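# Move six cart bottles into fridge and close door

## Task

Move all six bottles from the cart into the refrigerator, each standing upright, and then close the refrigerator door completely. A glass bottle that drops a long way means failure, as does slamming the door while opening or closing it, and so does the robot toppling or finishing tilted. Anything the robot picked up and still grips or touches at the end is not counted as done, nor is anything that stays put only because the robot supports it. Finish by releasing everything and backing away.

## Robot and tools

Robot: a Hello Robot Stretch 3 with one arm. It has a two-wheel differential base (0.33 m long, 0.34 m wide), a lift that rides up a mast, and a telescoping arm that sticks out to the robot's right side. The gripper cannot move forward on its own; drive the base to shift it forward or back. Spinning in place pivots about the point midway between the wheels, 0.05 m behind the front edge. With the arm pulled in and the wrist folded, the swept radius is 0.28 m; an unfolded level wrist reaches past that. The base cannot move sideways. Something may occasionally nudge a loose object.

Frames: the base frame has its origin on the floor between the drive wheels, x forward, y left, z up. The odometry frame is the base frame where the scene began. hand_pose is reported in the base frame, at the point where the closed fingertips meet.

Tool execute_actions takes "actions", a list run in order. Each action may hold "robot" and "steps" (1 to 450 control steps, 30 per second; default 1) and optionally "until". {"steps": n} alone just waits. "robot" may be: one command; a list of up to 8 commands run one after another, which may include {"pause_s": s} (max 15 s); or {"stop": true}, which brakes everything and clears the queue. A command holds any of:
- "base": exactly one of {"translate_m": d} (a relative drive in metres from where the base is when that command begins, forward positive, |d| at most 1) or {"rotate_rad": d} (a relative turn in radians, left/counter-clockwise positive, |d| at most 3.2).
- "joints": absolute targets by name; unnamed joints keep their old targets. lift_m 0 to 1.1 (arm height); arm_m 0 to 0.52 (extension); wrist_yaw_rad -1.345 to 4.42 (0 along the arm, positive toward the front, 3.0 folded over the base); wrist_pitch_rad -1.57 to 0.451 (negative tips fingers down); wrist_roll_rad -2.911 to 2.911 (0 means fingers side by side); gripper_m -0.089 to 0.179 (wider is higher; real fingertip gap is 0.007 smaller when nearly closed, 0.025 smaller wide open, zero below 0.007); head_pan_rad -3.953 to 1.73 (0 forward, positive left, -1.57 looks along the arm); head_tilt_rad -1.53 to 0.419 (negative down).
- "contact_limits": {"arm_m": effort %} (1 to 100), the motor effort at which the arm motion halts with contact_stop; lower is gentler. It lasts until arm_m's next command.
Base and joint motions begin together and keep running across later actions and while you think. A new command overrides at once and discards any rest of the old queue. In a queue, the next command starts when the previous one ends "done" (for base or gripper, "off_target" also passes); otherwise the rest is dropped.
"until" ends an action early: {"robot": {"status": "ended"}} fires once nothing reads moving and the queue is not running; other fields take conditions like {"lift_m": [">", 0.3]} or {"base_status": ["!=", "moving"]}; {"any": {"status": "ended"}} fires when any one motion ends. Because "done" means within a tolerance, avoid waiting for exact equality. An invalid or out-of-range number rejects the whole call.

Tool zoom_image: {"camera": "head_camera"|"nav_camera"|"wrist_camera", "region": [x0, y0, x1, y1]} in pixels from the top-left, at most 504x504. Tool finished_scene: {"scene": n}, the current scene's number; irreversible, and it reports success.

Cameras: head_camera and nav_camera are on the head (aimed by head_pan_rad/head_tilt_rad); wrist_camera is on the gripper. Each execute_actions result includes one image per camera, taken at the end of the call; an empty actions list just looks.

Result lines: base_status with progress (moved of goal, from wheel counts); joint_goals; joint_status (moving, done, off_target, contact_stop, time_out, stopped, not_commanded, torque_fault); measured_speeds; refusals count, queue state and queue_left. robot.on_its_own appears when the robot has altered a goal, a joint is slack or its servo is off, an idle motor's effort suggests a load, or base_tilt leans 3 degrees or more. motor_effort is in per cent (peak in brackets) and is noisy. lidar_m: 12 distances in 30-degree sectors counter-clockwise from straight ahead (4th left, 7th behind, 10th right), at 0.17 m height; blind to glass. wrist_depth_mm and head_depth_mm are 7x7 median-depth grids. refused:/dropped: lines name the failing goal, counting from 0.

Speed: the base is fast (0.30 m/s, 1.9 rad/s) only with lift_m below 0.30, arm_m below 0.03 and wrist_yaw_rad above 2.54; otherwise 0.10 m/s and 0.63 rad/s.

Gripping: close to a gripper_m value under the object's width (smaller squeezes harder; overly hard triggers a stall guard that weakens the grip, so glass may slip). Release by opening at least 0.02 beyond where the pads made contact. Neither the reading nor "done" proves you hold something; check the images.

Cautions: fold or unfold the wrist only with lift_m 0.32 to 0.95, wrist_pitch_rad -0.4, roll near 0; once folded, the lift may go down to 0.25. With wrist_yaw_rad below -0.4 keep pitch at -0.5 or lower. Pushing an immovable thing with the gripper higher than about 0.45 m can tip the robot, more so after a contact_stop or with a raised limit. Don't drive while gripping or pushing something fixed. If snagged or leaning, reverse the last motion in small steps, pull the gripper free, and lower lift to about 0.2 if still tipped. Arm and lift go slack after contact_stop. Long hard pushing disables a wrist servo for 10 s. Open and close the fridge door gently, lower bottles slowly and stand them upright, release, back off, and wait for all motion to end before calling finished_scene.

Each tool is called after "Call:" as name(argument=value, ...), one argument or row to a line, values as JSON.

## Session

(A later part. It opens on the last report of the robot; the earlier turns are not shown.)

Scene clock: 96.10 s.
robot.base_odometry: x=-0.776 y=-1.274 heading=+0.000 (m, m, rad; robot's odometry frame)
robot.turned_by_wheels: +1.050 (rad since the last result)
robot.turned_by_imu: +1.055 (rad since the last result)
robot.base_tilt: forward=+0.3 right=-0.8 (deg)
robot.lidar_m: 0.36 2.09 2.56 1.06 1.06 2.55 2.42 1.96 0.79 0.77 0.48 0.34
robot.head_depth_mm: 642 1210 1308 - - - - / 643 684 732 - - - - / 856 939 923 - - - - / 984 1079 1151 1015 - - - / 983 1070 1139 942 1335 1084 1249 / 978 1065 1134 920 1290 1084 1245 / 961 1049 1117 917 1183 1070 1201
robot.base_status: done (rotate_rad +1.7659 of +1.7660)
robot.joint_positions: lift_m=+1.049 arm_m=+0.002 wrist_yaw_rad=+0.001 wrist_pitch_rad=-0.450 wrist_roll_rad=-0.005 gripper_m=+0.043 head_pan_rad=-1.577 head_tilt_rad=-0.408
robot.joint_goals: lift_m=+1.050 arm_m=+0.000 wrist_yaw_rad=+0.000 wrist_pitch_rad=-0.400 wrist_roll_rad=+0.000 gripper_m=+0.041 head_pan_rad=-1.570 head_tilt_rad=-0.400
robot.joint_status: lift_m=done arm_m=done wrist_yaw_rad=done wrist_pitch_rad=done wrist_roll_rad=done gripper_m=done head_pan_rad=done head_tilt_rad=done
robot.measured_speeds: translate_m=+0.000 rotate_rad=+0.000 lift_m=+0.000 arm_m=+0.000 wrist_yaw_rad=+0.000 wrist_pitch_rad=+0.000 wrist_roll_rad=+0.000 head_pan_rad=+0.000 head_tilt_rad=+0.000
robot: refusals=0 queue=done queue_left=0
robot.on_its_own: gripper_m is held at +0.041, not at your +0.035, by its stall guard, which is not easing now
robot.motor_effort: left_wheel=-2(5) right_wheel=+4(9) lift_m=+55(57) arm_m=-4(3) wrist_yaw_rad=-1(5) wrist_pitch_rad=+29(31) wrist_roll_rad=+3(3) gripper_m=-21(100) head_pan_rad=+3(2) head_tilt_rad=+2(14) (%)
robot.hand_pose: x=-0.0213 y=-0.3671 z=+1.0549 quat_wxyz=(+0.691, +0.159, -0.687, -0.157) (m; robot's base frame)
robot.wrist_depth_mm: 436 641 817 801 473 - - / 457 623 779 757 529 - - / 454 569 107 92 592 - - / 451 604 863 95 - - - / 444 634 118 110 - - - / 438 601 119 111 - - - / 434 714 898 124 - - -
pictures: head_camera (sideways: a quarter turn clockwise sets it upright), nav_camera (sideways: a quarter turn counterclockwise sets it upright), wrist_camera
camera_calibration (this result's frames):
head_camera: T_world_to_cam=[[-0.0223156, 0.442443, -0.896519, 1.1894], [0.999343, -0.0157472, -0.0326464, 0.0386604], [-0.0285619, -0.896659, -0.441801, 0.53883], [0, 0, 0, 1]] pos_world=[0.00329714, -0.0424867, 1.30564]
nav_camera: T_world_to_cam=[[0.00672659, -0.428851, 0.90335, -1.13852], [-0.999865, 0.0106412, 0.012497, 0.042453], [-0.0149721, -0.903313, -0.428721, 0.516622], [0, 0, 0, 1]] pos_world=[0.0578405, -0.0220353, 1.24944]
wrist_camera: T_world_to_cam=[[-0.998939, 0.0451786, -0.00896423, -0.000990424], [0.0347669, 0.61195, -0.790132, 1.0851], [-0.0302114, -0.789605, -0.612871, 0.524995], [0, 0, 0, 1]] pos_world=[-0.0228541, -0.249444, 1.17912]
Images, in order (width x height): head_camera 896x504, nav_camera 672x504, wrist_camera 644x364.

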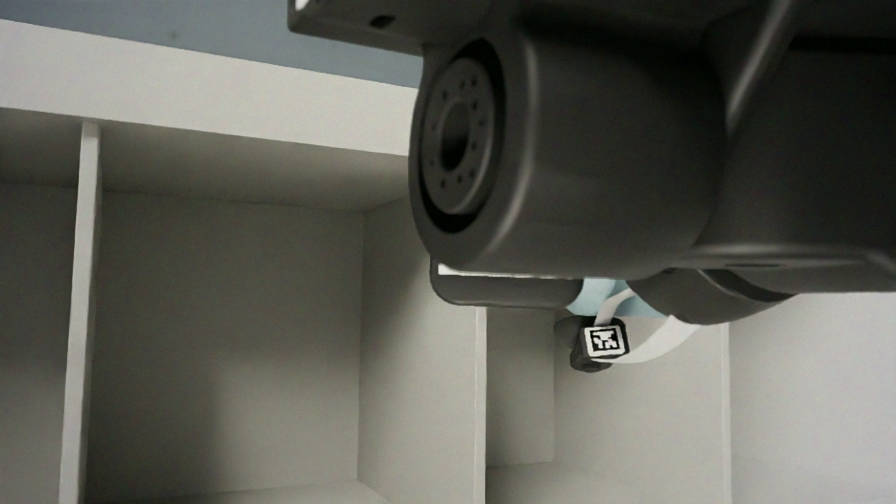

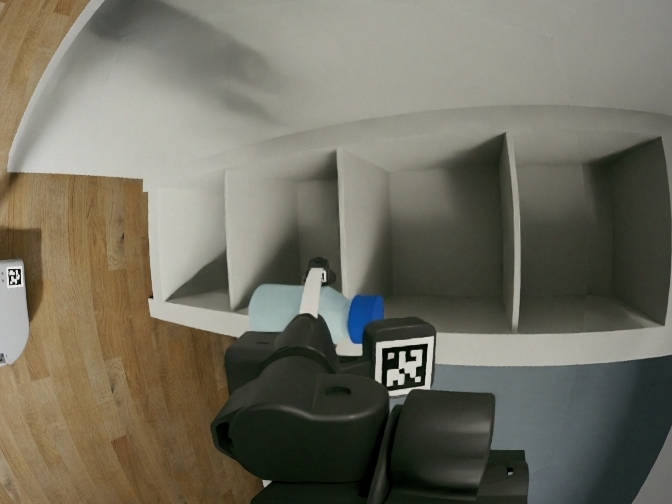

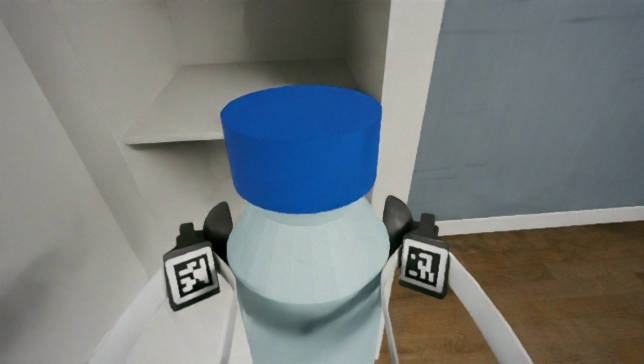

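Call:
execute_actions(
  actions=[
    {"robot":[{"base":{"rotate_rad":-1.57}},{"base":{"translate_m":0.11}},{"base":{"rotate_rad":1.57}},{"base":{"translate_m":0.22}},{"joints":{"arm_m":0.5}},{"joints":{"lift_m":0.99}}],"steps":450,"until":{"robot":{"status":"ended"}}},
    {"steps":450,"until":{"robot":{"status":"ended"}}},
  ],
)

Scene clock: 119.67 s.
robot.base_odometry: x=-0.555 y=-1.384 heading=+0.000 (m, m, rad; robot's odometry frame)
robot.turned_by_wheels: +0.000 (rad since the last result)
robot.turned_by_imu: +0.006 (rad since the last result)
robot.base_tilt: forward=+0.4 right=-0.8 (deg)
robot.lidar_m: 2.15 1.96 2.69 2.55 1.29 2.77 2.62 1.78 0.74 0.52 0.16 0.15
robot.head_depth_mm: 894 957 989 - 968 960 959 / 887 974 - 871 1195 1045 1180 / 887 962 1080 910 1223 1034 1211 / 883 961 - 837 1218 1031 1199 / 871 957 1033 887 1206 1024 1187 / 517 556 602 655 710 779 862 / 475 478 486 492 499 503 512
robot.base_status: done (translate_m +0.2200 of +0.2200)
robot.joint_positions: lift_m=+0.990 arm_m=+0.500 wrist_yaw_rad=+0.001 wrist_pitch_rad=-0.451 wrist_roll_rad=-0.004 gripper_m=+0.043 head_pan_rad=-1.577 head_tilt_rad=-0.408
robot.joint_goals: lift_m=+0.990 arm_m=+0.500 wrist_yaw_rad=+0.000 wrist_pitch_rad=-0.400 wrist_roll_rad=+0.000 gripper_m=+0.041 head_pan_rad=-1.570 head_tilt_rad=-0.400
robot.joint_status: lift_m=done arm_m=done wrist_yaw_rad=done wrist_pitch_rad=done wrist_roll_rad=done gripper_m=done head_pan_rad=done head_tilt_rad=done
robot.measured_speeds: translate_m=+0.000 rotate_rad=+0.000 lift_m=+0.000 arm_m=+0.000 wrist_yaw_rad=+0.000 wrist_pitch_rad=+0.000 wrist_roll_rad=+0.000 head_pan_rad=+0.000 head_tilt_rad=+0.000
robot: refusals=0 queue=done queue_left=0
robot.on_its_own: gripper_m is held at +0.041, not at your +0.035, by its stall guard, which is not easing now
robot.motor_effort: left_wheel=-2(5) right_wheel=+4(9) lift_m=+26(54) arm_m=+2(4) wrist_yaw_rad=+0(1) wrist_pitch_rad=+29(29) wrist_roll_rad=+3(4) gripper_m=-21(21) head_pan_rad=+3(4) head_tilt_rad=+2(3) (%)
robot.hand_pose: x=-0.0213 y=-0.8648 z=+0.9957 quat_wxyz=(+0.691, +0.159, -0.687, -0.158) (m; robot's base frame)
robot.wrist_depth_mm: 173 251 285 290 297 306 308 / 170 247 308 311 326 336 335 / 168 242 107 92 361 374 353 / 165 235 315 95 334 334 325 / 163 230 119 110 262 276 272 / 160 209 119 111 223 235 233 / 159 204 199 124 201 205 204
pictures: head_camera (sideways: a quarter turn clockwise sets it upright), nav_camera (sideways: a quarter turn counterclockwise sets it upright), wrist_camera
camera_calibration (this result's frames):
head_camera: T_world_to_cam=[[-0.0223177, 0.442398, -0.896541, 1.18943], [0.999343, -0.0157447, -0.0326459, 0.0386598], [-0.0285582, -0.896681, -0.441756, 0.538772], [0, 0, 0, 1]] pos_world=[0.00329732, -0.0424865, 1.30564]
nav_camera: T_world_to_cam=[[0.00672865, -0.428806, 0.903372, -1.13855], [-0.999865, 0.0106376, 0.0124968, 0.0424532], [-0.0149684, -0.903334, -0.428676, 0.516563], [0, 0, 0, 1]] pos_world=[0.0578405, -0.0220377, 1.24944]
wrist_camera: T_world_to_cam=[[-0.998912, 0.0456284, -0.0096651, 0.0220319], [0.0356177, 0.612483, -0.789681, 1.34296], [-0.0301122, -0.789166, -0.613442, 0.0967279], [0, 0, 0, 1]] pos_world=[-0.0229126, -0.747212, 1.12006]
Images, in order (width x height): head_camera 896x504, nav_camera 672x504, wrist_camera 644x364.

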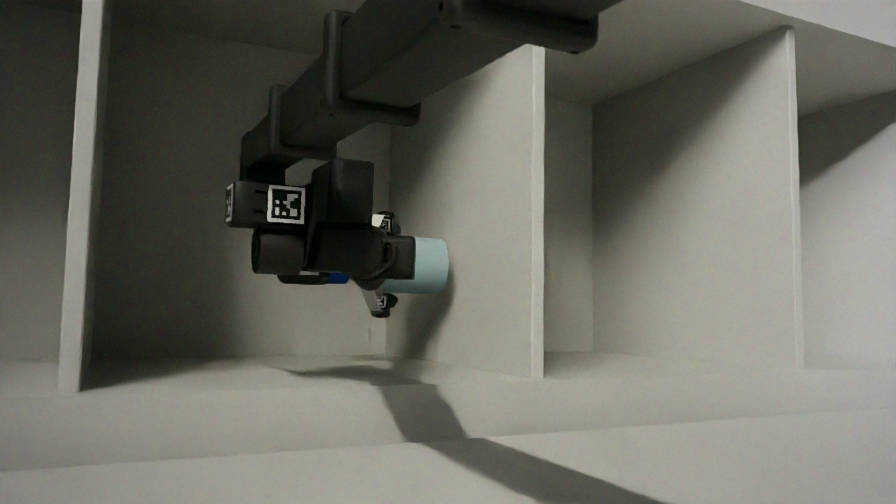

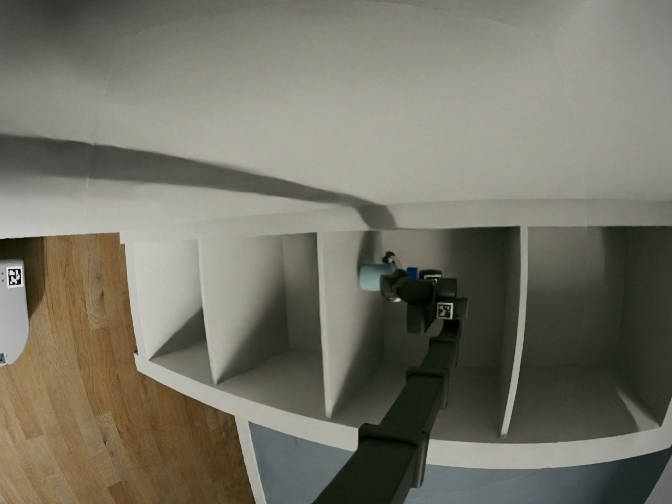

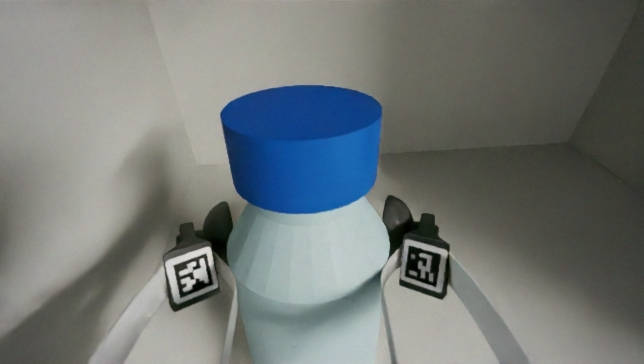

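Call:
execute_actions(
  actions=[
    {"robot":[{"joints":{"lift_m":0.97}},{"joints":{"gripper_m":0.10}},{"joints":{"arm_m":0}},{"base":{"translate_m":-0.22},"joints":{"lift_m":1.0,"head_tilt_rad":-0.6}},{"base":{"rotate_rad":-1.746}},{"base":{"translate_m":-1.0}},{"base":{"translate_m":-0.108}},{"base":{"rotate_rad":0.696}}],"steps":450,"until":{"robot":{"status":"ended"}}},
    {"steps":450,"until":{"robot":{"status":"ended"}}},
    {"steps":450,"until":{"robot":{"status":"ended"}}},
    {"robot":{"base":{"translate_m":-0.69}},"steps":450,"until":{"robot":{"status":"ended"}}},
  ],
)

Scene clock: 162.73 s.
robot.base_odometry: x=-0.926 y=+0.305 heading=-1.050 (m, m, rad; robot's odometry frame)
robot.turned_by_wheels: -1.050 (rad since the last result)
robot.turned_by_imu: -1.045 (rad since the last result)
robot.base_tilt: forward=+0.2 right=-0.9 (deg)
robot.lidar_m: 1.74 2.08 2.14 1.30 0.92 0.87 0.89 1.17 0.28 0.28 0.31 0.49
robot.head_depth_mm: 1978 2175 2383 - - - - / 2092 2282 2510 689 - - - / 2172 2391 2571 - - - - / 2281 2471 2689 - - - - / 2371 2606 2766 838 663 540 743 / 2484 2759 2854 662 664 558 753 / 2608 2916 2769 708 662 553 754
robot.base_status: done (translate_m -0.6900 of -0.6900)
robot.joint_positions: lift_m=+0.999 arm_m=+0.002 wrist_yaw_rad=+0.000 wrist_pitch_rad=-0.419 wrist_roll_rad=-0.004 gripper_m=+0.100 head_pan_rad=-1.577 head_tilt_rad=-0.592
robot.joint_goals: lift_m=+1.000 arm_m=+0.000 wrist_yaw_rad=+0.000 wrist_pitch_rad=-0.400 wrist_roll_rad=+0.000 gripper_m=+0.100 head_pan_rad=-1.570 head_tilt_rad=-0.600
robot.joint_status: lift_m=done arm_m=done wrist_yaw_rad=done wrist_pitch_rad=done wrist_roll_rad=done gripper_m=done head_pan_rad=done head_tilt_rad=done
robot.measured_speeds: translate_m=+0.000 rotate_rad=+0.000 lift_m=+0.000 arm_m=+0.000 wrist_yaw_rad=+0.000 wrist_pitch_rad=+0.000 wrist_roll_rad=+0.000 head_pan_rad=+0.000 head_tilt_rad=+0.000
robot: refusals=0 queue=done queue_left=0
robot.motor_effort: left_wheel=-1(6) right_wheel=+3(6) lift_m=+51(53) arm_m=-4(5) wrist_yaw_rad=+0(1) wrist_pitch_rad=+11(29) wrist_roll_rad=+3(3) gripper_m=+0(86) head_pan_rad=+3(3) head_tilt_rad=-4(17) (%)
robot.hand_pose: x=-0.0215 y=-0.3711 z=+1.0119 quat_wxyz=(+0.693, +0.148, -0.690, -0.147) (m; robot's base frame)
robot.wrist_depth_mm: - - - - - - - / - - - - - - - / - - - - - - - / - 430 559 555 446 - - / 457 467 470 473 455 403 - / 412 413 401 377 388 349 - / 357 348 344 220 345 344 295
pictures: head_camera (sideways: a quarter turn clockwise sets it upright), nav_camera (sideways: a quarter turn counterclockwise sets it upright), wrist_camera
camera_calibration (this result's frames):
head_camera: T_world_to_cam=[[-0.0213802, 0.59905, -0.800426, 1.06409], [0.99938, -0.00959081, -0.0338724, 0.0402483], [-0.027968, -0.800654, -0.598474, 0.742673], [0, 0, 0, 1]] pos_world=[0.00329821, -0.0424332, 1.29756]
nav_camera: T_world_to_cam=[[0.00578211, -0.586937, 0.809612, -1.01627], [-0.99988, 0.00825876, 0.0131282, 0.0416343], [-0.0143918, -0.809591, -0.586819, 0.722321], [0, 0, 0, 1]] pos_world=[0.057901, -0.0120459, 1.24611]
wrist_camera: T_world_to_cam=[[-0.998876, 0.0460733, -0.0111379, 0.00114955], [0.0361002, 0.587171, -0.808658, 1.06318], [-0.0307176, -0.808151, -0.588174, 0.463594], [0, 0, 0, 1]] pos_world=[-0.0229922, -0.249665, 1.13243]
Images, in order (width x height): head_camera 896x504, nav_camera 672x504, wrist_camera 644x364.

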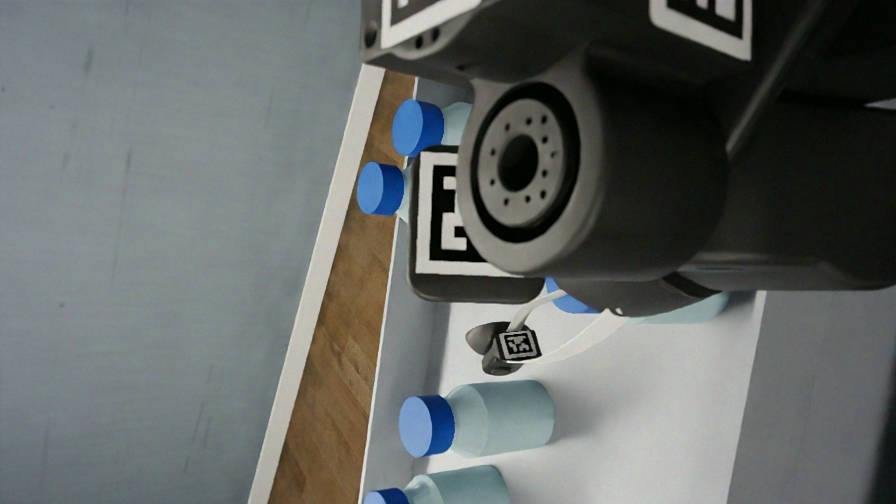

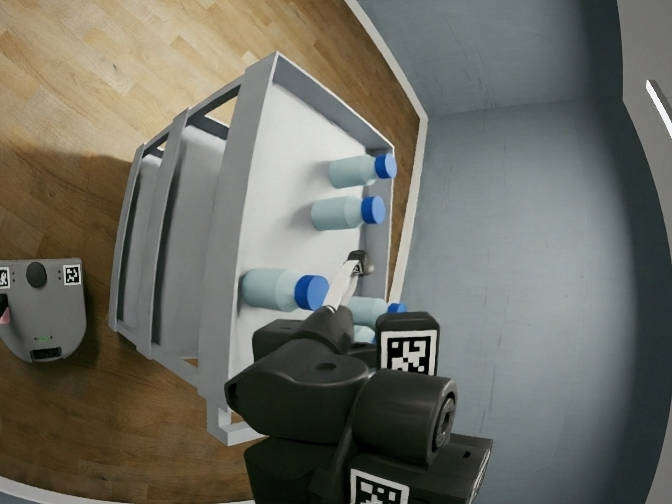

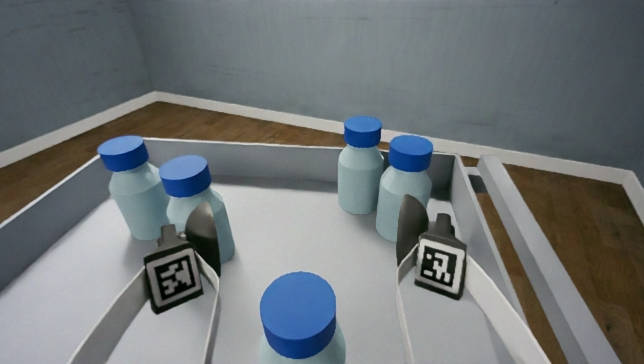

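Call:
execute_actions(
  actions=[
    {"robot":[{"joints":{"lift_m":0.84,"gripper_m":0.11}},{"joints":{"arm_m":0.04}},{"joints":{"gripper_m":0.035}},{"joints":{"lift_m":1.05}},{"joints":{"arm_m":0,"head_tilt_rad":-0.4},"base":{"translate_m":0.69}},{"base":{"rotate_rad":-0.696}},{"base":{"translate_m":1.0}},{"base":{"translate_m":0.108}}],"steps":450,"until":{"robot":{"status":"ended"}}},
    {"steps":450,"until":{"robot":{"status":"ended"}}},
    {"steps":450,"until":{"robot":{"status":"ended"}}},
    {"robot":[{"base":{"rotate_rad":1.746}},{"base":{"translate_m":0.11}},{"joints":{"arm_m":0.5}}],"steps":450,"until":{"robot":{"status":"ended"}}},
  ],
)

Scene clock: 212.77 s.
robot.base_odometry: x=-0.665 y=-1.384 heading=+0.000 (m, m, rad; robot's odometry frame)
robot.turned_by_wheels: +1.050 (rad since the last result)
robot.turned_by_imu: +1.060 (rad since the last result)
robot.base_tilt: forward=+0.4 right=-0.9 (deg)
robot.lidar_m: 0.22 2.05 2.69 2.56 1.20 2.65 2.52 1.79 0.70 0.86 0.33 0.23
robot.head_depth_mm: 676 708 739 705 754 839 1353 / 883 950 1018 872 872 921 962 / 890 953 1074 911 1189 1040 1209 / 892 948 811 851 1213 1026 1198 / 876 961 1020 839 1206 1022 1191 / 869 949 1021 832 1155 1016 1169 / 706 774 785 781 737 816 899
robot.base_status: done (translate_m +0.1100 of +0.1100)
robot.joint_positions: lift_m=+1.049 arm_m=+0.500 wrist_yaw_rad=+0.001 wrist_pitch_rad=-0.439 wrist_roll_rad=-0.004 gripper_m=+0.039 head_pan_rad=-1.577 head_tilt_rad=-0.408
robot.joint_goals: lift_m=+1.050 arm_m=+0.500 wrist_yaw_rad=+0.000 wrist_pitch_rad=-0.400 wrist_roll_rad=+0.000 gripper_m=+0.038 head_pan_rad=-1.570 head_tilt_rad=-0.400
robot.joint_status: lift_m=done arm_m=done wrist_yaw_rad=done wrist_pitch_rad=done wrist_roll_rad=done gripper_m=done head_pan_rad=done head_tilt_rad=done
robot.measured_speeds: translate_m=+0.000 rotate_rad=+0.000 lift_m=+0.000 arm_m=+0.000 wrist_yaw_rad=+0.000 wrist_pitch_rad=+0.000 wrist_roll_rad=+0.000 head_pan_rad=+0.000 head_tilt_rad=+0.000
robot: refusals=0 queue=done queue_left=0
robot.motor_effort: left_wheel=-2(5) right_wheel=+4(9) lift_m=+54(54) arm_m=+2(3) wrist_yaw_rad=-1(3) wrist_pitch_rad=+22(23) wrist_roll_rad=+3(3) gripper_m=-22(100) head_pan_rad=+3(3) head_tilt_rad=+3(17) (%)
robot.hand_pose: x=-0.0213 y=-0.8664 z=+1.0575 quat_wxyz=(+0.692, +0.155, -0.688, -0.153) (m; robot's base frame)
robot.wrist_depth_mm: 277 283 289 295 302 302 228 / 298 308 310 313 331 326 231 / 312 339 104 91 365 336 234 / 304 374 369 94 406 340 237 / 287 370 119 110 341 336 239 / 149 152 119 111 289 304 242 / 133 173 257 126 261 265 246
pictures: head_camera (sideways: a quarter turn clockwise sets it upright), nav_camera (sideways: a quarter turn counterclockwise sets it upright), wrist_camera
camera_calibration (this result's frames):
head_camera: T_world_to_cam=[[-0.0223395, 0.442439, -0.896521, 1.1894], [0.999344, -0.0156934, -0.0326464, 0.0386604], [-0.0285134, -0.896661, -0.441798, 0.538826], [0, 0, 0, 1]] pos_world=[0.00329944, -0.0424868, 1.30564]
nav_camera: T_world_to_cam=[[0.00674976, -0.428848, 0.903352, -1.13852], [-0.999866, 0.0105872, 0.012497, 0.042453], [-0.0149233, -0.903315, -0.428719, 0.516618], [0, 0, 0, 1]] pos_world=[0.0578417, -0.0220326, 1.24944]
wrist_camera: T_world_to_cam=[[-0.998923, 0.0452235, -0.0103437, 0.0231444], [0.0355438, 0.602797, -0.797102, 1.39215], [-0.0298126, -0.796612, -0.603756, 0.116642], [0, 0, 0, 1]] pos_world=[-0.0228855, -0.747313, 1.18035]
Images, in order (width x height): head_camera 896x504, nav_camera 672x504, wrist_camera 644x364.

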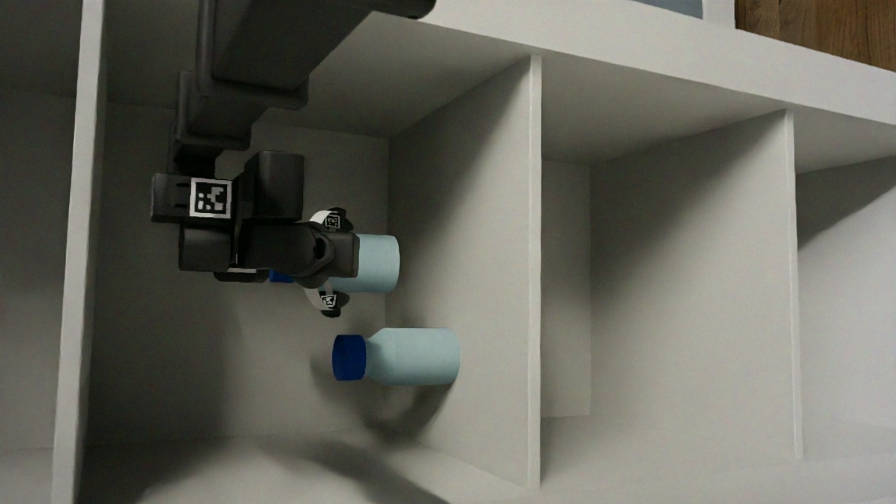

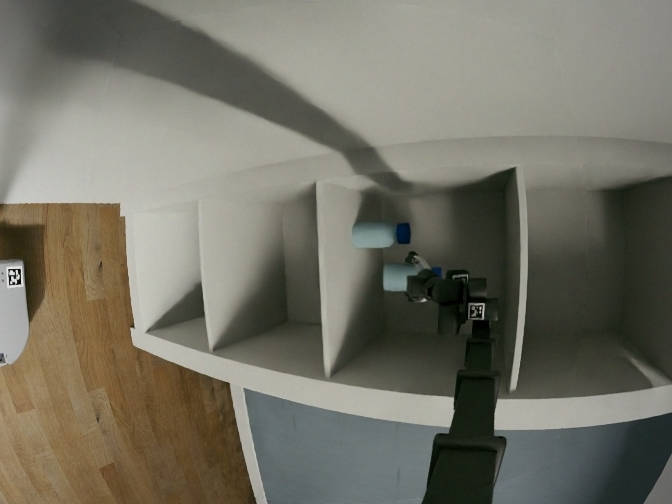

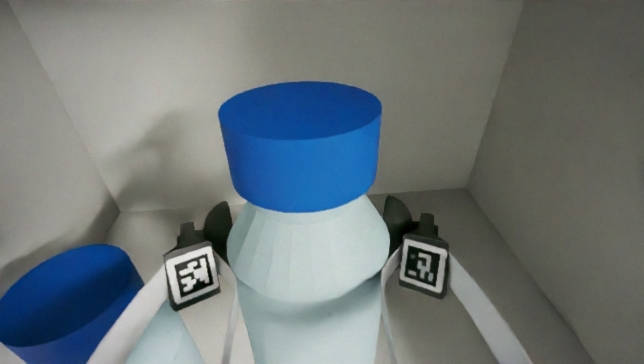

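Call:
execute_actions(
  actions=[
    {"robot":[{"joints":{"lift_m":0.97}},{"joints":{"gripper_m":0.10}},{"joints":{"arm_m":0}},{"base":{"translate_m":-0.11},"joints":{"lift_m":1.0,"head_tilt_rad":-0.6}},{"base":{"rotate_rad":-1.746}},{"base":{"translate_m":-1.0}},{"base":{"translate_m":-0.108}},{"base":{"rotate_rad":0.696}}],"steps":450,"until":{"robot":{"status":"ended"}}},
    {"steps":450,"until":{"robot":{"status":"ended"}}},
    {"steps":450,"until":{"robot":{"status":"ended"}}},
    {"robot":[{"base":{"translate_m":-0.545},"joints":{"arm_m":0.05}},{"joints":{"lift_m":0.84}}],"steps":450,"until":{"robot":{"status":"ended"}}},
  ],
)

Scene clock: 255.20 s.
robot.base_odometry: x=-0.854 y=+0.180 heading=-1.050 (m, m, rad; robot's odometry frame)
robot.turned_by_wheels: -1.050 (rad since the last result)
robot.turned_by_imu: -1.043 (rad since the last result)
robot.base_tilt: forward=+0.2 right=-1.1 (deg)
robot.lidar_m: 1.59 2.48 1.98 1.49 1.06 1.00 1.03 0.37 0.31 0.30 0.34 1.66
robot.head_depth_mm: 2037 2240 2440 735 695 612 - / 2146 2354 2585 801 688 - - / 2228 2466 2680 833 703 - - / 2333 2569 2733 661 681 - - / 2411 2687 2835 757 690 562 771 / 2535 2896 2849 737 667 520 784 / 2660 2999 2828 789 662 527 781
robot.base_status: done (translate_m -0.5450 of -0.5450)
robot.joint_positions: lift_m=+0.841 arm_m=+0.050 wrist_yaw_rad=+0.001 wrist_pitch_rad=-0.419 wrist_roll_rad=-0.004 gripper_m=+0.100 head_pan_rad=-1.577 head_tilt_rad=-0.592
robot.joint_goals: lift_m=+0.840 arm_m=+0.050 wrist_yaw_rad=+0.000 wrist_pitch_rad=-0.400 wrist_roll_rad=+0.000 gripper_m=+0.100 head_pan_rad=-1.570 head_tilt_rad=-0.600
robot.joint_status: lift_m=done arm_m=done wrist_yaw_rad=done wrist_pitch_rad=done wrist_roll_rad=done gripper_m=done head_pan_rad=done head_tilt_rad=done
robot.measured_speeds: translate_m=+0.000 rotate_rad=+0.000 lift_m=+0.000 arm_m=+0.000 wrist_yaw_rad=+0.000 wrist_pitch_rad=+0.000 wrist_roll_rad=+0.000 head_pan_rad=+0.000 head_tilt_rad=+0.000
robot: refusals=0 queue=done queue_left=0
robot.motor_effort: left_wheel=-1(7) right_wheel=+3(6) lift_m=+21(52) arm_m=+2(6) wrist_yaw_rad=-1(1) wrist_pitch_rad=+10(22) wrist_roll_rad=+3(3) gripper_m=+0(84) head_pan_rad=+4(3) head_tilt_rad=-1(14) (%)
robot.hand_pose: x=-0.0213 y=-0.4189 z=+0.8530 quat_wxyz=(+0.693, +0.148, -0.690, -0.147) (m; robot's base frame)
robot.wrist_depth_mm: - - - - - 343 280 / - 433 310 257 437 351 293 / 312 394 334 274 403 364 323 / 301 320 317 296 311 308 303 / 263 266 257 255 258 252 249 / 222 223 216 215 207 211 211 / 191 189 187 185 185 184 183
pictures: head_camera (sideways: a quarter turn clockwise sets it upright), nav_camera (sideways: a quarter turn counterclockwise sets it upright), wrist_camera
camera_calibration (this result's frames):
head_camera: T_world_to_cam=[[-0.0214048, 0.59905, -0.800425, 1.06409], [0.999381, -0.00954979, -0.0338724, 0.0402483], [-0.0279352, -0.800654, -0.598475, 0.742674], [0, 0, 0, 1]] pos_world=[0.00329995, -0.0424333, 1.29756]
nav_camera: T_world_to_cam=[[0.00580618, -0.586937, 0.809611, -1.01627], [-0.99988, 0.00821774, 0.0131282, 0.0416343], [-0.0143586, -0.809591, -0.586819, 0.722322], [0, 0, 0, 1]] pos_world=[0.0579015, -0.0120437, 1.24611]
wrist_camera: T_world_to_cam=[[-0.998923, 0.0450162, -0.0112582, 0.00148838], [0.0355667, 0.586953, -0.808839, 0.962812], [-0.0298028, -0.808369, -0.587922, 0.331223], [0, 0, 0, 1]] pos_world=[-0.0228859, -0.297442, 0.97351]
Images, in order (width x height): head_camera 896x504, nav_camera 672x504, wrist_camera 644x364.

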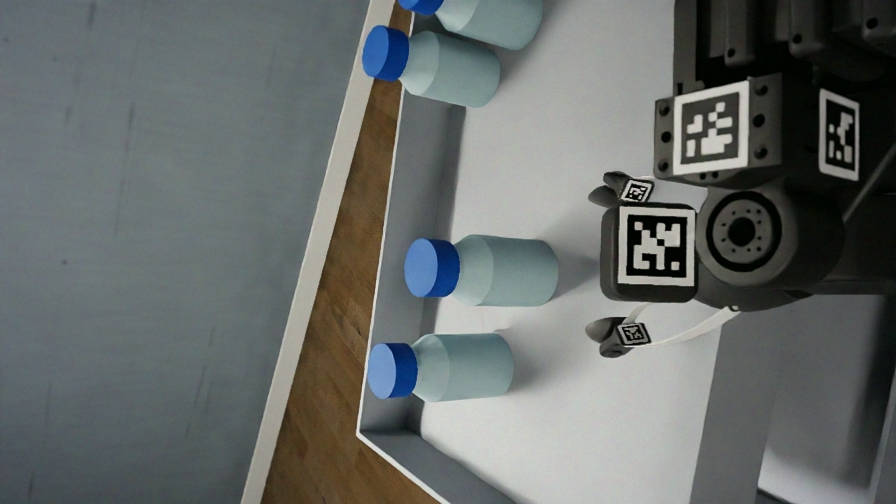

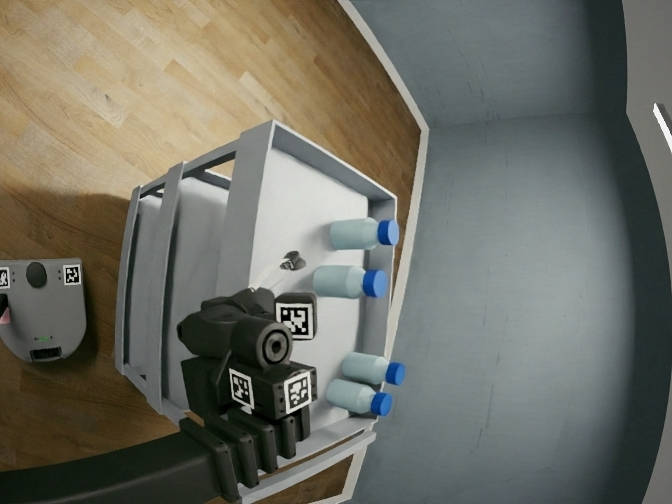

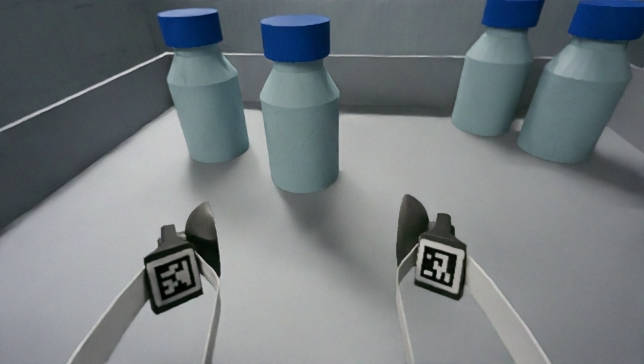

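Call:
execute_actions(
  actions=[
    {"robot":[{"joints":{"arm_m":0.23}},{"joints":{"gripper_m":0.035}},{"joints":{"lift_m":1.05}},{"joints":{"arm_m":0,"head_tilt_rad":-0.4},"base":{"translate_m":0.545}},{"base":{"rotate_rad":-0.696}},{"base":{"translate_m":1.0}},{"base":{"translate_m":0.108}}],"steps":450,"until":{"robot":{"status":"ended"}}},
    {"steps":450,"until":{"robot":{"status":"ended"}}},
    {"steps":450,"until":{"robot":{"status":"ended"}}},
    {"robot":[{"base":{"rotate_rad":1.746}},{"base":{"translate_m":0.01}},{"joints":{"arm_m":0.5}}],"steps":450,"until":{"robot":{"status":"ended"}}},
  ],
)

Scene clock: 298.87 s.
robot.base_odometry: x=-0.765 y=-1.384 heading=+0.000 (m, m, rad; robot's odometry frame)
robot.turned_by_wheels: +1.050 (rad since the last result)
robot.turned_by_imu: +1.058 (rad since the last result)
robot.base_tilt: forward=+0.5 right=-0.9 (deg)
robot.lidar_m: 0.32 2.13 2.68 1.17 1.16 2.55 2.41 1.81 0.67 0.67 0.48 0.34
robot.head_depth_mm: 533 565 639 1327 1466 1599 1422 / 609 609 645 684 745 866 1370 / 860 850 925 830 897 890 960 / 896 954 809 853 1223 1029 1230 / 882 968 1026 840 1219 1017 1198 / 875 960 1026 833 1209 1013 1186 / 870 951 1012 822 1169 1005 1157
robot.base_status: done (translate_m +0.0100 of +0.0100)
robot.joint_positions: lift_m=+1.049 arm_m=+0.500 wrist_yaw_rad=+0.001 wrist_pitch_rad=-0.443 wrist_roll_rad=-0.004 gripper_m=+0.043 head_pan_rad=-1.577 head_tilt_rad=-0.408
robot.joint_goals: lift_m=+1.050 arm_m=+0.500 wrist_yaw_rad=+0.000 wrist_pitch_rad=-0.400 wrist_roll_rad=+0.000 gripper_m=+0.041 head_pan_rad=-1.570 head_tilt_rad=-0.400
robot.joint_status: lift_m=done arm_m=done wrist_yaw_rad=done wrist_pitch_rad=done wrist_roll_rad=done gripper_m=done head_pan_rad=done head_tilt_rad=done
robot.measured_speeds: translate_m=+0.000 rotate_rad=+0.000 lift_m=+0.000 arm_m=+0.000 wrist_yaw_rad=+0.000 wrist_pitch_rad=+0.000 wrist_roll_rad=+0.000 head_pan_rad=+0.000 head_tilt_rad=+0.000
robot: refusals=0 queue=done queue_left=0
robot.on_its_own: gripper_m is held at +0.041, not at your +0.035, by its stall guard, which is not easing now
robot.motor_effort: left_wheel=-2(4) right_wheel=+4(10) lift_m=+54(55) arm_m=+2(3) wrist_yaw_rad=-1(2) wrist_pitch_rad=+24(26) wrist_roll_rad=+3(3) gripper_m=-21(100) head_pan_rad=+2(3) head_tilt_rad=+3(16) (%)
robot.hand_pose: x=-0.0213 y=-0.8659 z=+1.0565 quat_wxyz=(+0.692, +0.156, -0.688, -0.155) (m; robot's base frame)
robot.wrist_depth_mm: 281 288 294 301 295 174 122 / 305 313 317 318 310 177 123 / 336 344 103 91 288 180 125 / 375 384 379 94 302 183 126 / 373 371 117 110 251 186 128 / 152 151 118 110 289 179 129 / 141 166 187 124 261 181 131
pictures: head_camera (sideways: a quarter turn clockwise sets it upright), nav_camera (sideways: a quarter turn counterclockwise sets it upright), wrist_camera
camera_calibration (this result's frames):
head_camera: T_world_to_cam=[[-0.0223537, 0.44235, -0.896564, 1.18946], [0.999344, -0.0156656, -0.0326454, 0.0386591], [-0.0284859, -0.896706, -0.44171, 0.538712], [0, 0, 0, 1]] pos_world=[0.00330076, -0.0424866, 1.30564]
nav_camera: T_world_to_cam=[[0.00676358, -0.428759, 0.903394, -1.13858], [-0.999866, 0.0105575, 0.0124965, 0.0424536], [-0.0148955, -0.903357, -0.42863, 0.516502], [0, 0, 0, 1]] pos_world=[0.0578423, -0.0220362, 1.24944]
wrist_camera: T_world_to_cam=[[-0.998912, 0.0455085, -0.0101875, 0.0231416], [0.0357178, 0.606138, -0.794557, 1.39127], [-0.029984, -0.794056, -0.607104, 0.122253], [0, 0, 0, 1]] pos_world=[-0.0229111, -0.747279, 1.1799]
Images, in order (width x height): head_camera 896x504, nav_camera 672x504, wrist_camera 644x364.

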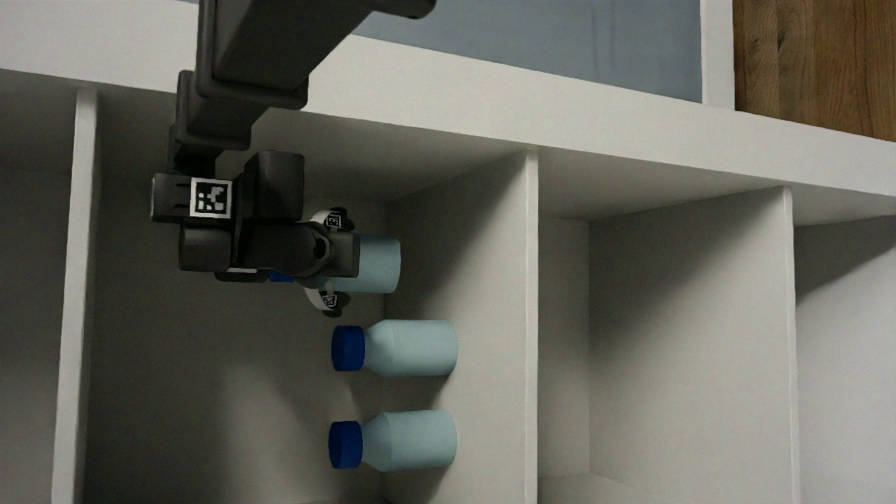

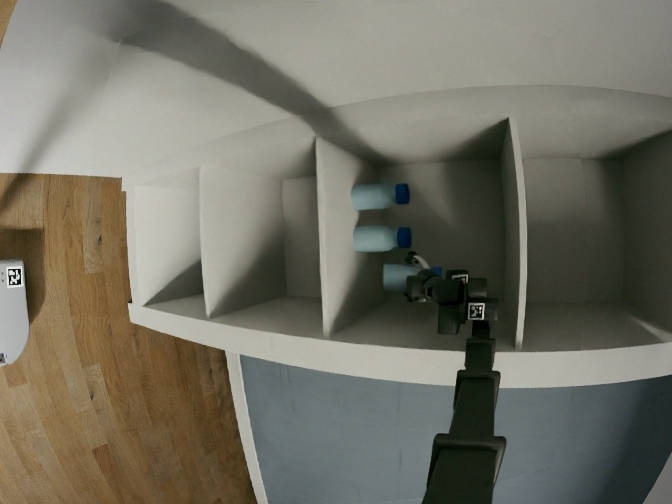

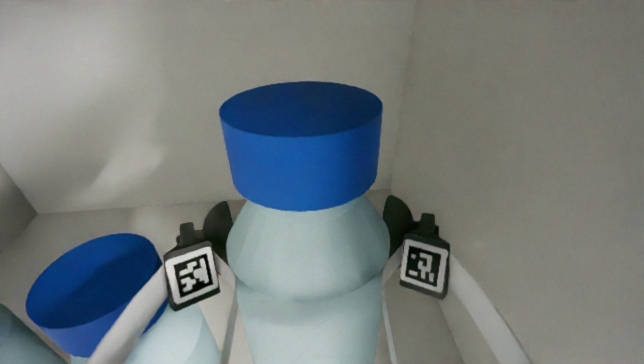

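Call:
execute_actions(
  actions=[
    {"robot":[{"joints":{"lift_m":0.97}},{"joints":{"gripper_m":0.10}},{"joints":{"arm_m":0}},{"base":{"translate_m":-0.01},"joints":{"lift_m":1.0,"head_tilt_rad":-0.6}},{"base":{"rotate_rad":-1.746}},{"base":{"translate_m":-1.0}},{"base":{"translate_m":-0.108}},{"base":{"rotate_rad":0.696}}],"steps":450,"until":{"robot":{"status":"ended"}}},
    {"steps":450,"until":{"robot":{"status":"ended"}}},
    {"steps":450,"until":{"robot":{"status":"ended"}}},
    {"robot":[{"base":{"translate_m":-0.44},"joints":{"arm_m":0.08}},{"joints":{"lift_m":0.84}}],"steps":450,"until":{"robot":{"status":"ended"}}},
  ],
)

Scene clock: 339.87 s.
robot.base_odometry: x=-0.801 y=+0.089 heading=-1.050 (m, m, rad; robot's odometry frame)
robot.turned_by_wheels: -1.050 (rad since the last result)
robot.turned_by_imu: -1.042 (rad since the last result)
robot.base_tilt: forward=+0.2 right=-1.0 (deg)
robot.lidar_m: 1.50 2.43 1.91 1.62 1.13 1.10 1.12 0.40 0.33 0.32 0.36 1.49
robot.head_depth_mm: 2106 2260 2514 839 695 - - / 2195 2418 2635 836 706 - - / 2262 2512 2698 854 712 - - / 2358 2639 2790 722 718 - - / 2439 2763 2880 835 693 530 787 / 2587 2874 2840 807 665 537 782 / 2742 3058 2830 2122 627 539 1157
robot.base_status: done (translate_m -0.4400 of -0.4400)
robot.joint_positions: lift_m=+0.841 arm_m=+0.080 wrist_yaw_rad=-0.001 wrist_pitch_rad=-0.418 wrist_roll_rad=-0.004 gripper_m=+0.100 head_pan_rad=-1.577 head_tilt_rad=-0.592
robot.joint_goals: lift_m=+0.840 arm_m=+0.080 wrist_yaw_rad=+0.000 wrist_pitch_rad=-0.400 wrist_roll_rad=+0.000 gripper_m=+0.100 head_pan_rad=-1.570 head_tilt_rad=-0.600
robot.joint_status: lift_m=done arm_m=done wrist_yaw_rad=done wrist_pitch_rad=done wrist_roll_rad=done gripper_m=done head_pan_rad=done head_tilt_rad=done
robot.measured_speeds: translate_m=+0.000 rotate_rad=+0.000 lift_m=+0.000 arm_m=+0.000 wrist_yaw_rad=+0.000 wrist_pitch_rad=+0.000 wrist_roll_rad=+0.000 head_pan_rad=+0.000 head_tilt_rad=+0.000
robot: refusals=0 queue=done queue_left=0
robot.motor_effort: left_wheel=-1(3) right_wheel=+3(7) lift_m=+20(54) arm_m=+3(5) wrist_yaw_rad=+1(2) wrist_pitch_rad=+10(24) wrist_roll_rad=+3(3) gripper_m=+0(85) head_pan_rad=+3(3) head_tilt_rad=-2(13) (%)
robot.hand_pose: x=-0.0218 y=-0.4490 z=+0.8532 quat_wxyz=(+0.693, +0.147, -0.690, -0.147) (m; robot's base frame)
robot.wrist_depth_mm: - - - - - - 325 / - - 442 285 437 420 332 / - 306 389 311 403 393 353 / - 274 316 314 310 308 304 / 204 252 257 256 258 251 248 / 207 223 217 215 208 212 211 / 191 188 187 185 185 184 184
pictures: head_camera (sideways: a quarter turn clockwise sets it upright), nav_camera (sideways: a quarter turn counterclockwise sets it upright), wrist_camera
camera_calibration (this result's frames):
head_camera: T_world_to_cam=[[-0.0214222, 0.599058, -0.800419, 1.06408], [0.999381, -0.00952023, -0.0338724, 0.0402483], [-0.0279117, -0.800649, -0.598483, 0.742685], [0, 0, 0, 1]] pos_world=[0.00330119, -0.0424333, 1.29756]
nav_camera: T_world_to_cam=[[0.00582327, -0.586946, 0.809605, -1.01626], [-0.99988, 0.0081884, 0.0131283, 0.0416343], [-0.014335, -0.809585, -0.586828, 0.722333], [0, 0, 0, 1]] pos_world=[0.0579019, -0.0120416, 1.24611]
wrist_camera: T_world_to_cam=[[-0.998808, 0.0474821, -0.0113584, 0.00349191], [0.037071, 0.586204, -0.809315, 0.980752], [-0.0317696, -0.808771, -0.587265, 0.306195], [0, 0, 0, 1]] pos_world=[-0.023142, -0.327445, 0.973594]
Images, in order (width x height): head_camera 896x504, nav_camera 672x504, wrist_camera 644x364.

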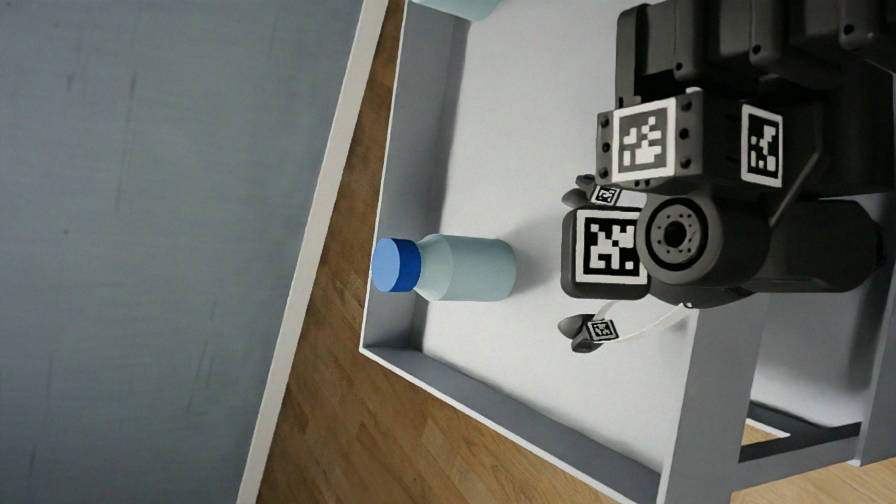

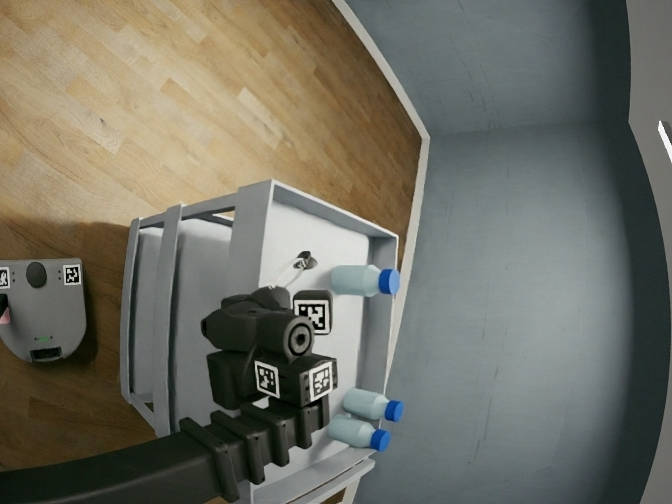

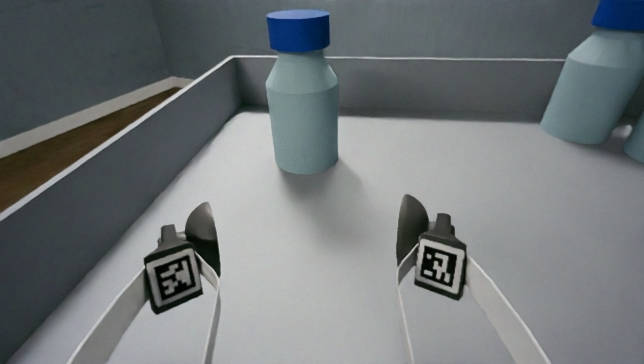

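Arm ≈0.08+0.215. Front row col 1.

Call:
execute_actions(
  actions=[
    {"robot":[{"joints":{"arm_m":0.295}},{"joints":{"gripper_m":0.035}},{"joints":{"lift_m":1.05}},{"joints":{"arm_m":0,"head_tilt_rad":-0.4},"base":{"translate_m":0.44}},{"base":{"rotate_rad":-0.696}},{"base":{"translate_m":1.0}},{"base":{"translate_m":0.108}}],"steps":450,"until":{"robot":{"status":"ended"}}},
    {"steps":450,"until":{"robot":{"status":"ended"}}},
    {"steps":450,"until":{"robot":{"status":"ended"}}},
    {"robot":[{"base":{"rotate_rad":1.746}},{"base":{"translate_m":0.22}},{"joints":{"arm_m":0.39}}],"steps":450,"until":{"robot":{"status":"ended"}}},
  ],
)

Scene clock: 386.27 s.
robot.base_odometry: x=-0.555 y=-1.384 heading=+0.000 (m, m, rad; robot's odometry frame)
robot.turned_by_wheels: +1.050 (rad since the last result)
robot.turned_by_imu: +1.059 (rad since the last result)
robot.base_tilt: forward=+0.3 right=-0.8 (deg)
robot.lidar_m: 2.15 1.96 2.69 2.55 1.29 2.77 2.63 1.79 0.74 0.55 0.17 0.15
robot.head_depth_mm: 885 932 - 885 907 951 967 / 885 959 1050 844 1192 1045 1178 / 883 946 830 843 1228 1036 1214 / 885 951 - 810 1213 1026 1198 / 871 955 1032 852 1200 1021 1192 / 540 562 601 658 721 784 874 / 492 501 507 514 519 526 531
robot.base_status: done (translate_m +0.2200 of +0.2200)
robot.joint_positions: lift_m=+1.049 arm_m=+0.390 wrist_yaw_rad=+0.001 wrist_pitch_rad=-0.440 wrist_roll_rad=-0.004 gripper_m=+0.043 head_pan_rad=-1.577 head_tilt_rad=-0.408
robot.joint_goals: lift_m=+1.050 arm_m=+0.390 wrist_yaw_rad=+0.000 wrist_pitch_rad=-0.400 wrist_roll_rad=+0.000 gripper_m=+0.041 head_pan_rad=-1.570 head_tilt_rad=-0.400
robot.joint_status: lift_m=done arm_m=done wrist_yaw_rad=done wrist_pitch_rad=done wrist_roll_rad=done gripper_m=done head_pan_rad=done head_tilt_rad=done
robot.measured_speeds: translate_m=+0.000 rotate_rad=+0.000 lift_m=+0.000 arm_m=+0.000 wrist_yaw_rad=+0.000 wrist_pitch_rad=+0.000 wrist_roll_rad=+0.000 head_pan_rad=+0.000 head_tilt_rad=+0.000
robot: refusals=0 queue=done queue_left=0
robot.on_its_own: gripper_m is held at +0.041, not at your +0.035, by its stall guard, which is not easing now
robot.motor_effort: left_wheel=-2(6) right_wheel=+4(9) lift_m=+53(56) arm_m=+2(6) wrist_yaw_rad=-1(2) wrist_pitch_rad=+23(24) wrist_roll_rad=+3(3) gripper_m=-21(100) head_pan_rad=+3(3) head_tilt_rad=+3(17) (%)
robot.hand_pose: x=-0.0213 y=-0.7563 z=+1.0572 quat_wxyz=(+0.692, +0.155, -0.688, -0.154) (m; robot's base frame)
robot.wrist_depth_mm: 173 253 379 389 396 408 342 / 171 247 406 412 436 444 348 / 168 242 102 90 470 477 313 / 165 237 346 94 238 404 243 / 163 231 117 109 246 285 319 / 161 210 118 110 290 294 296 / 158 250 258 124 261 265 264
pictures: head_camera (sideways: a quarter turn clockwise sets it upright), nav_camera (sideways: a quarter turn counterclockwise sets it upright), wrist_camera
camera_calibration (this result's frames):
head_camera: T_world_to_cam=[[-0.022363, 0.442338, -0.896569, 1.18947], [0.999345, -0.0156453, -0.0326453, 0.038659], [-0.0284673, -0.896712, -0.441698, 0.538697], [0, 0, 0, 1]] pos_world=[0.00330164, -0.0424866, 1.30564]
nav_camera: T_world_to_cam=[[0.00677254, -0.428747, 0.903399, -1.13858], [-0.999866, 0.0105369, 0.0124965, 0.0424536], [-0.0148768, -0.903363, -0.428619, 0.516487], [0, 0, 0, 1]] pos_world=[0.0578428, -0.0220358, 1.24944]
wrist_camera: T_world_to_cam=[[-0.998919, 0.0453126, -0.0103572, 0.0182316], [0.0356412, 0.603669, -0.796438, 1.32552], [-0.0298364, -0.795947, -0.604631, 0.205666], [0, 0, 0, 1]] pos_world=[-0.0228947, -0.637299, 1.18023]
Images, in order (width x height): head_camera 896x504, nav_camera 672x504, wrist_camera 644x364.

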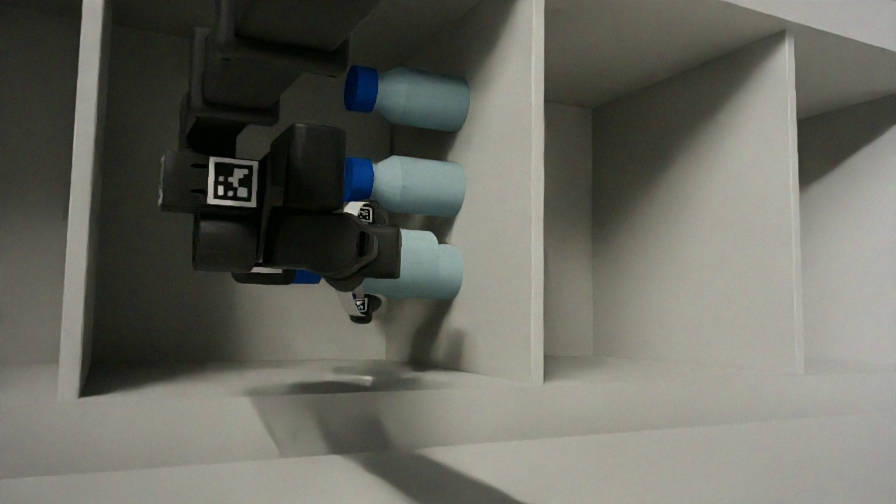

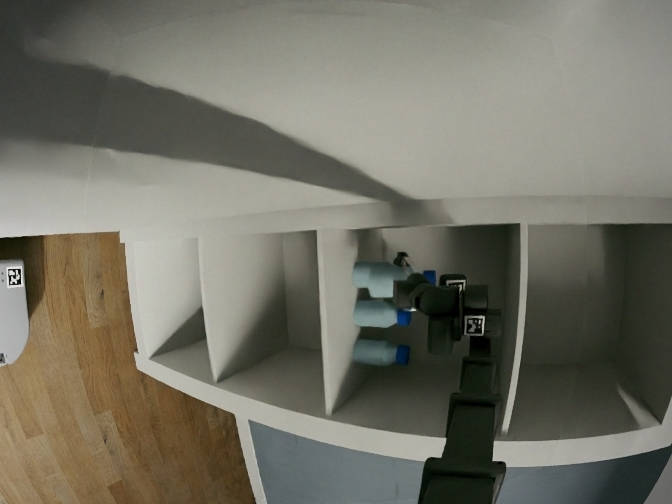

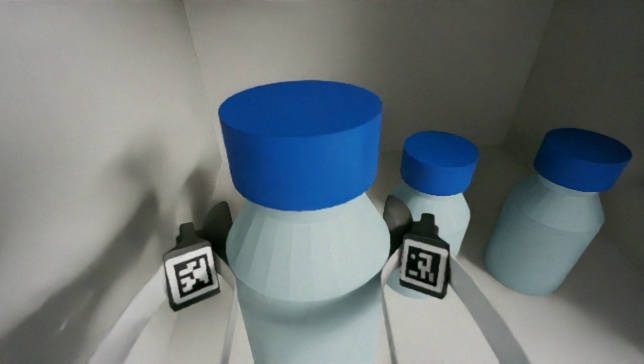

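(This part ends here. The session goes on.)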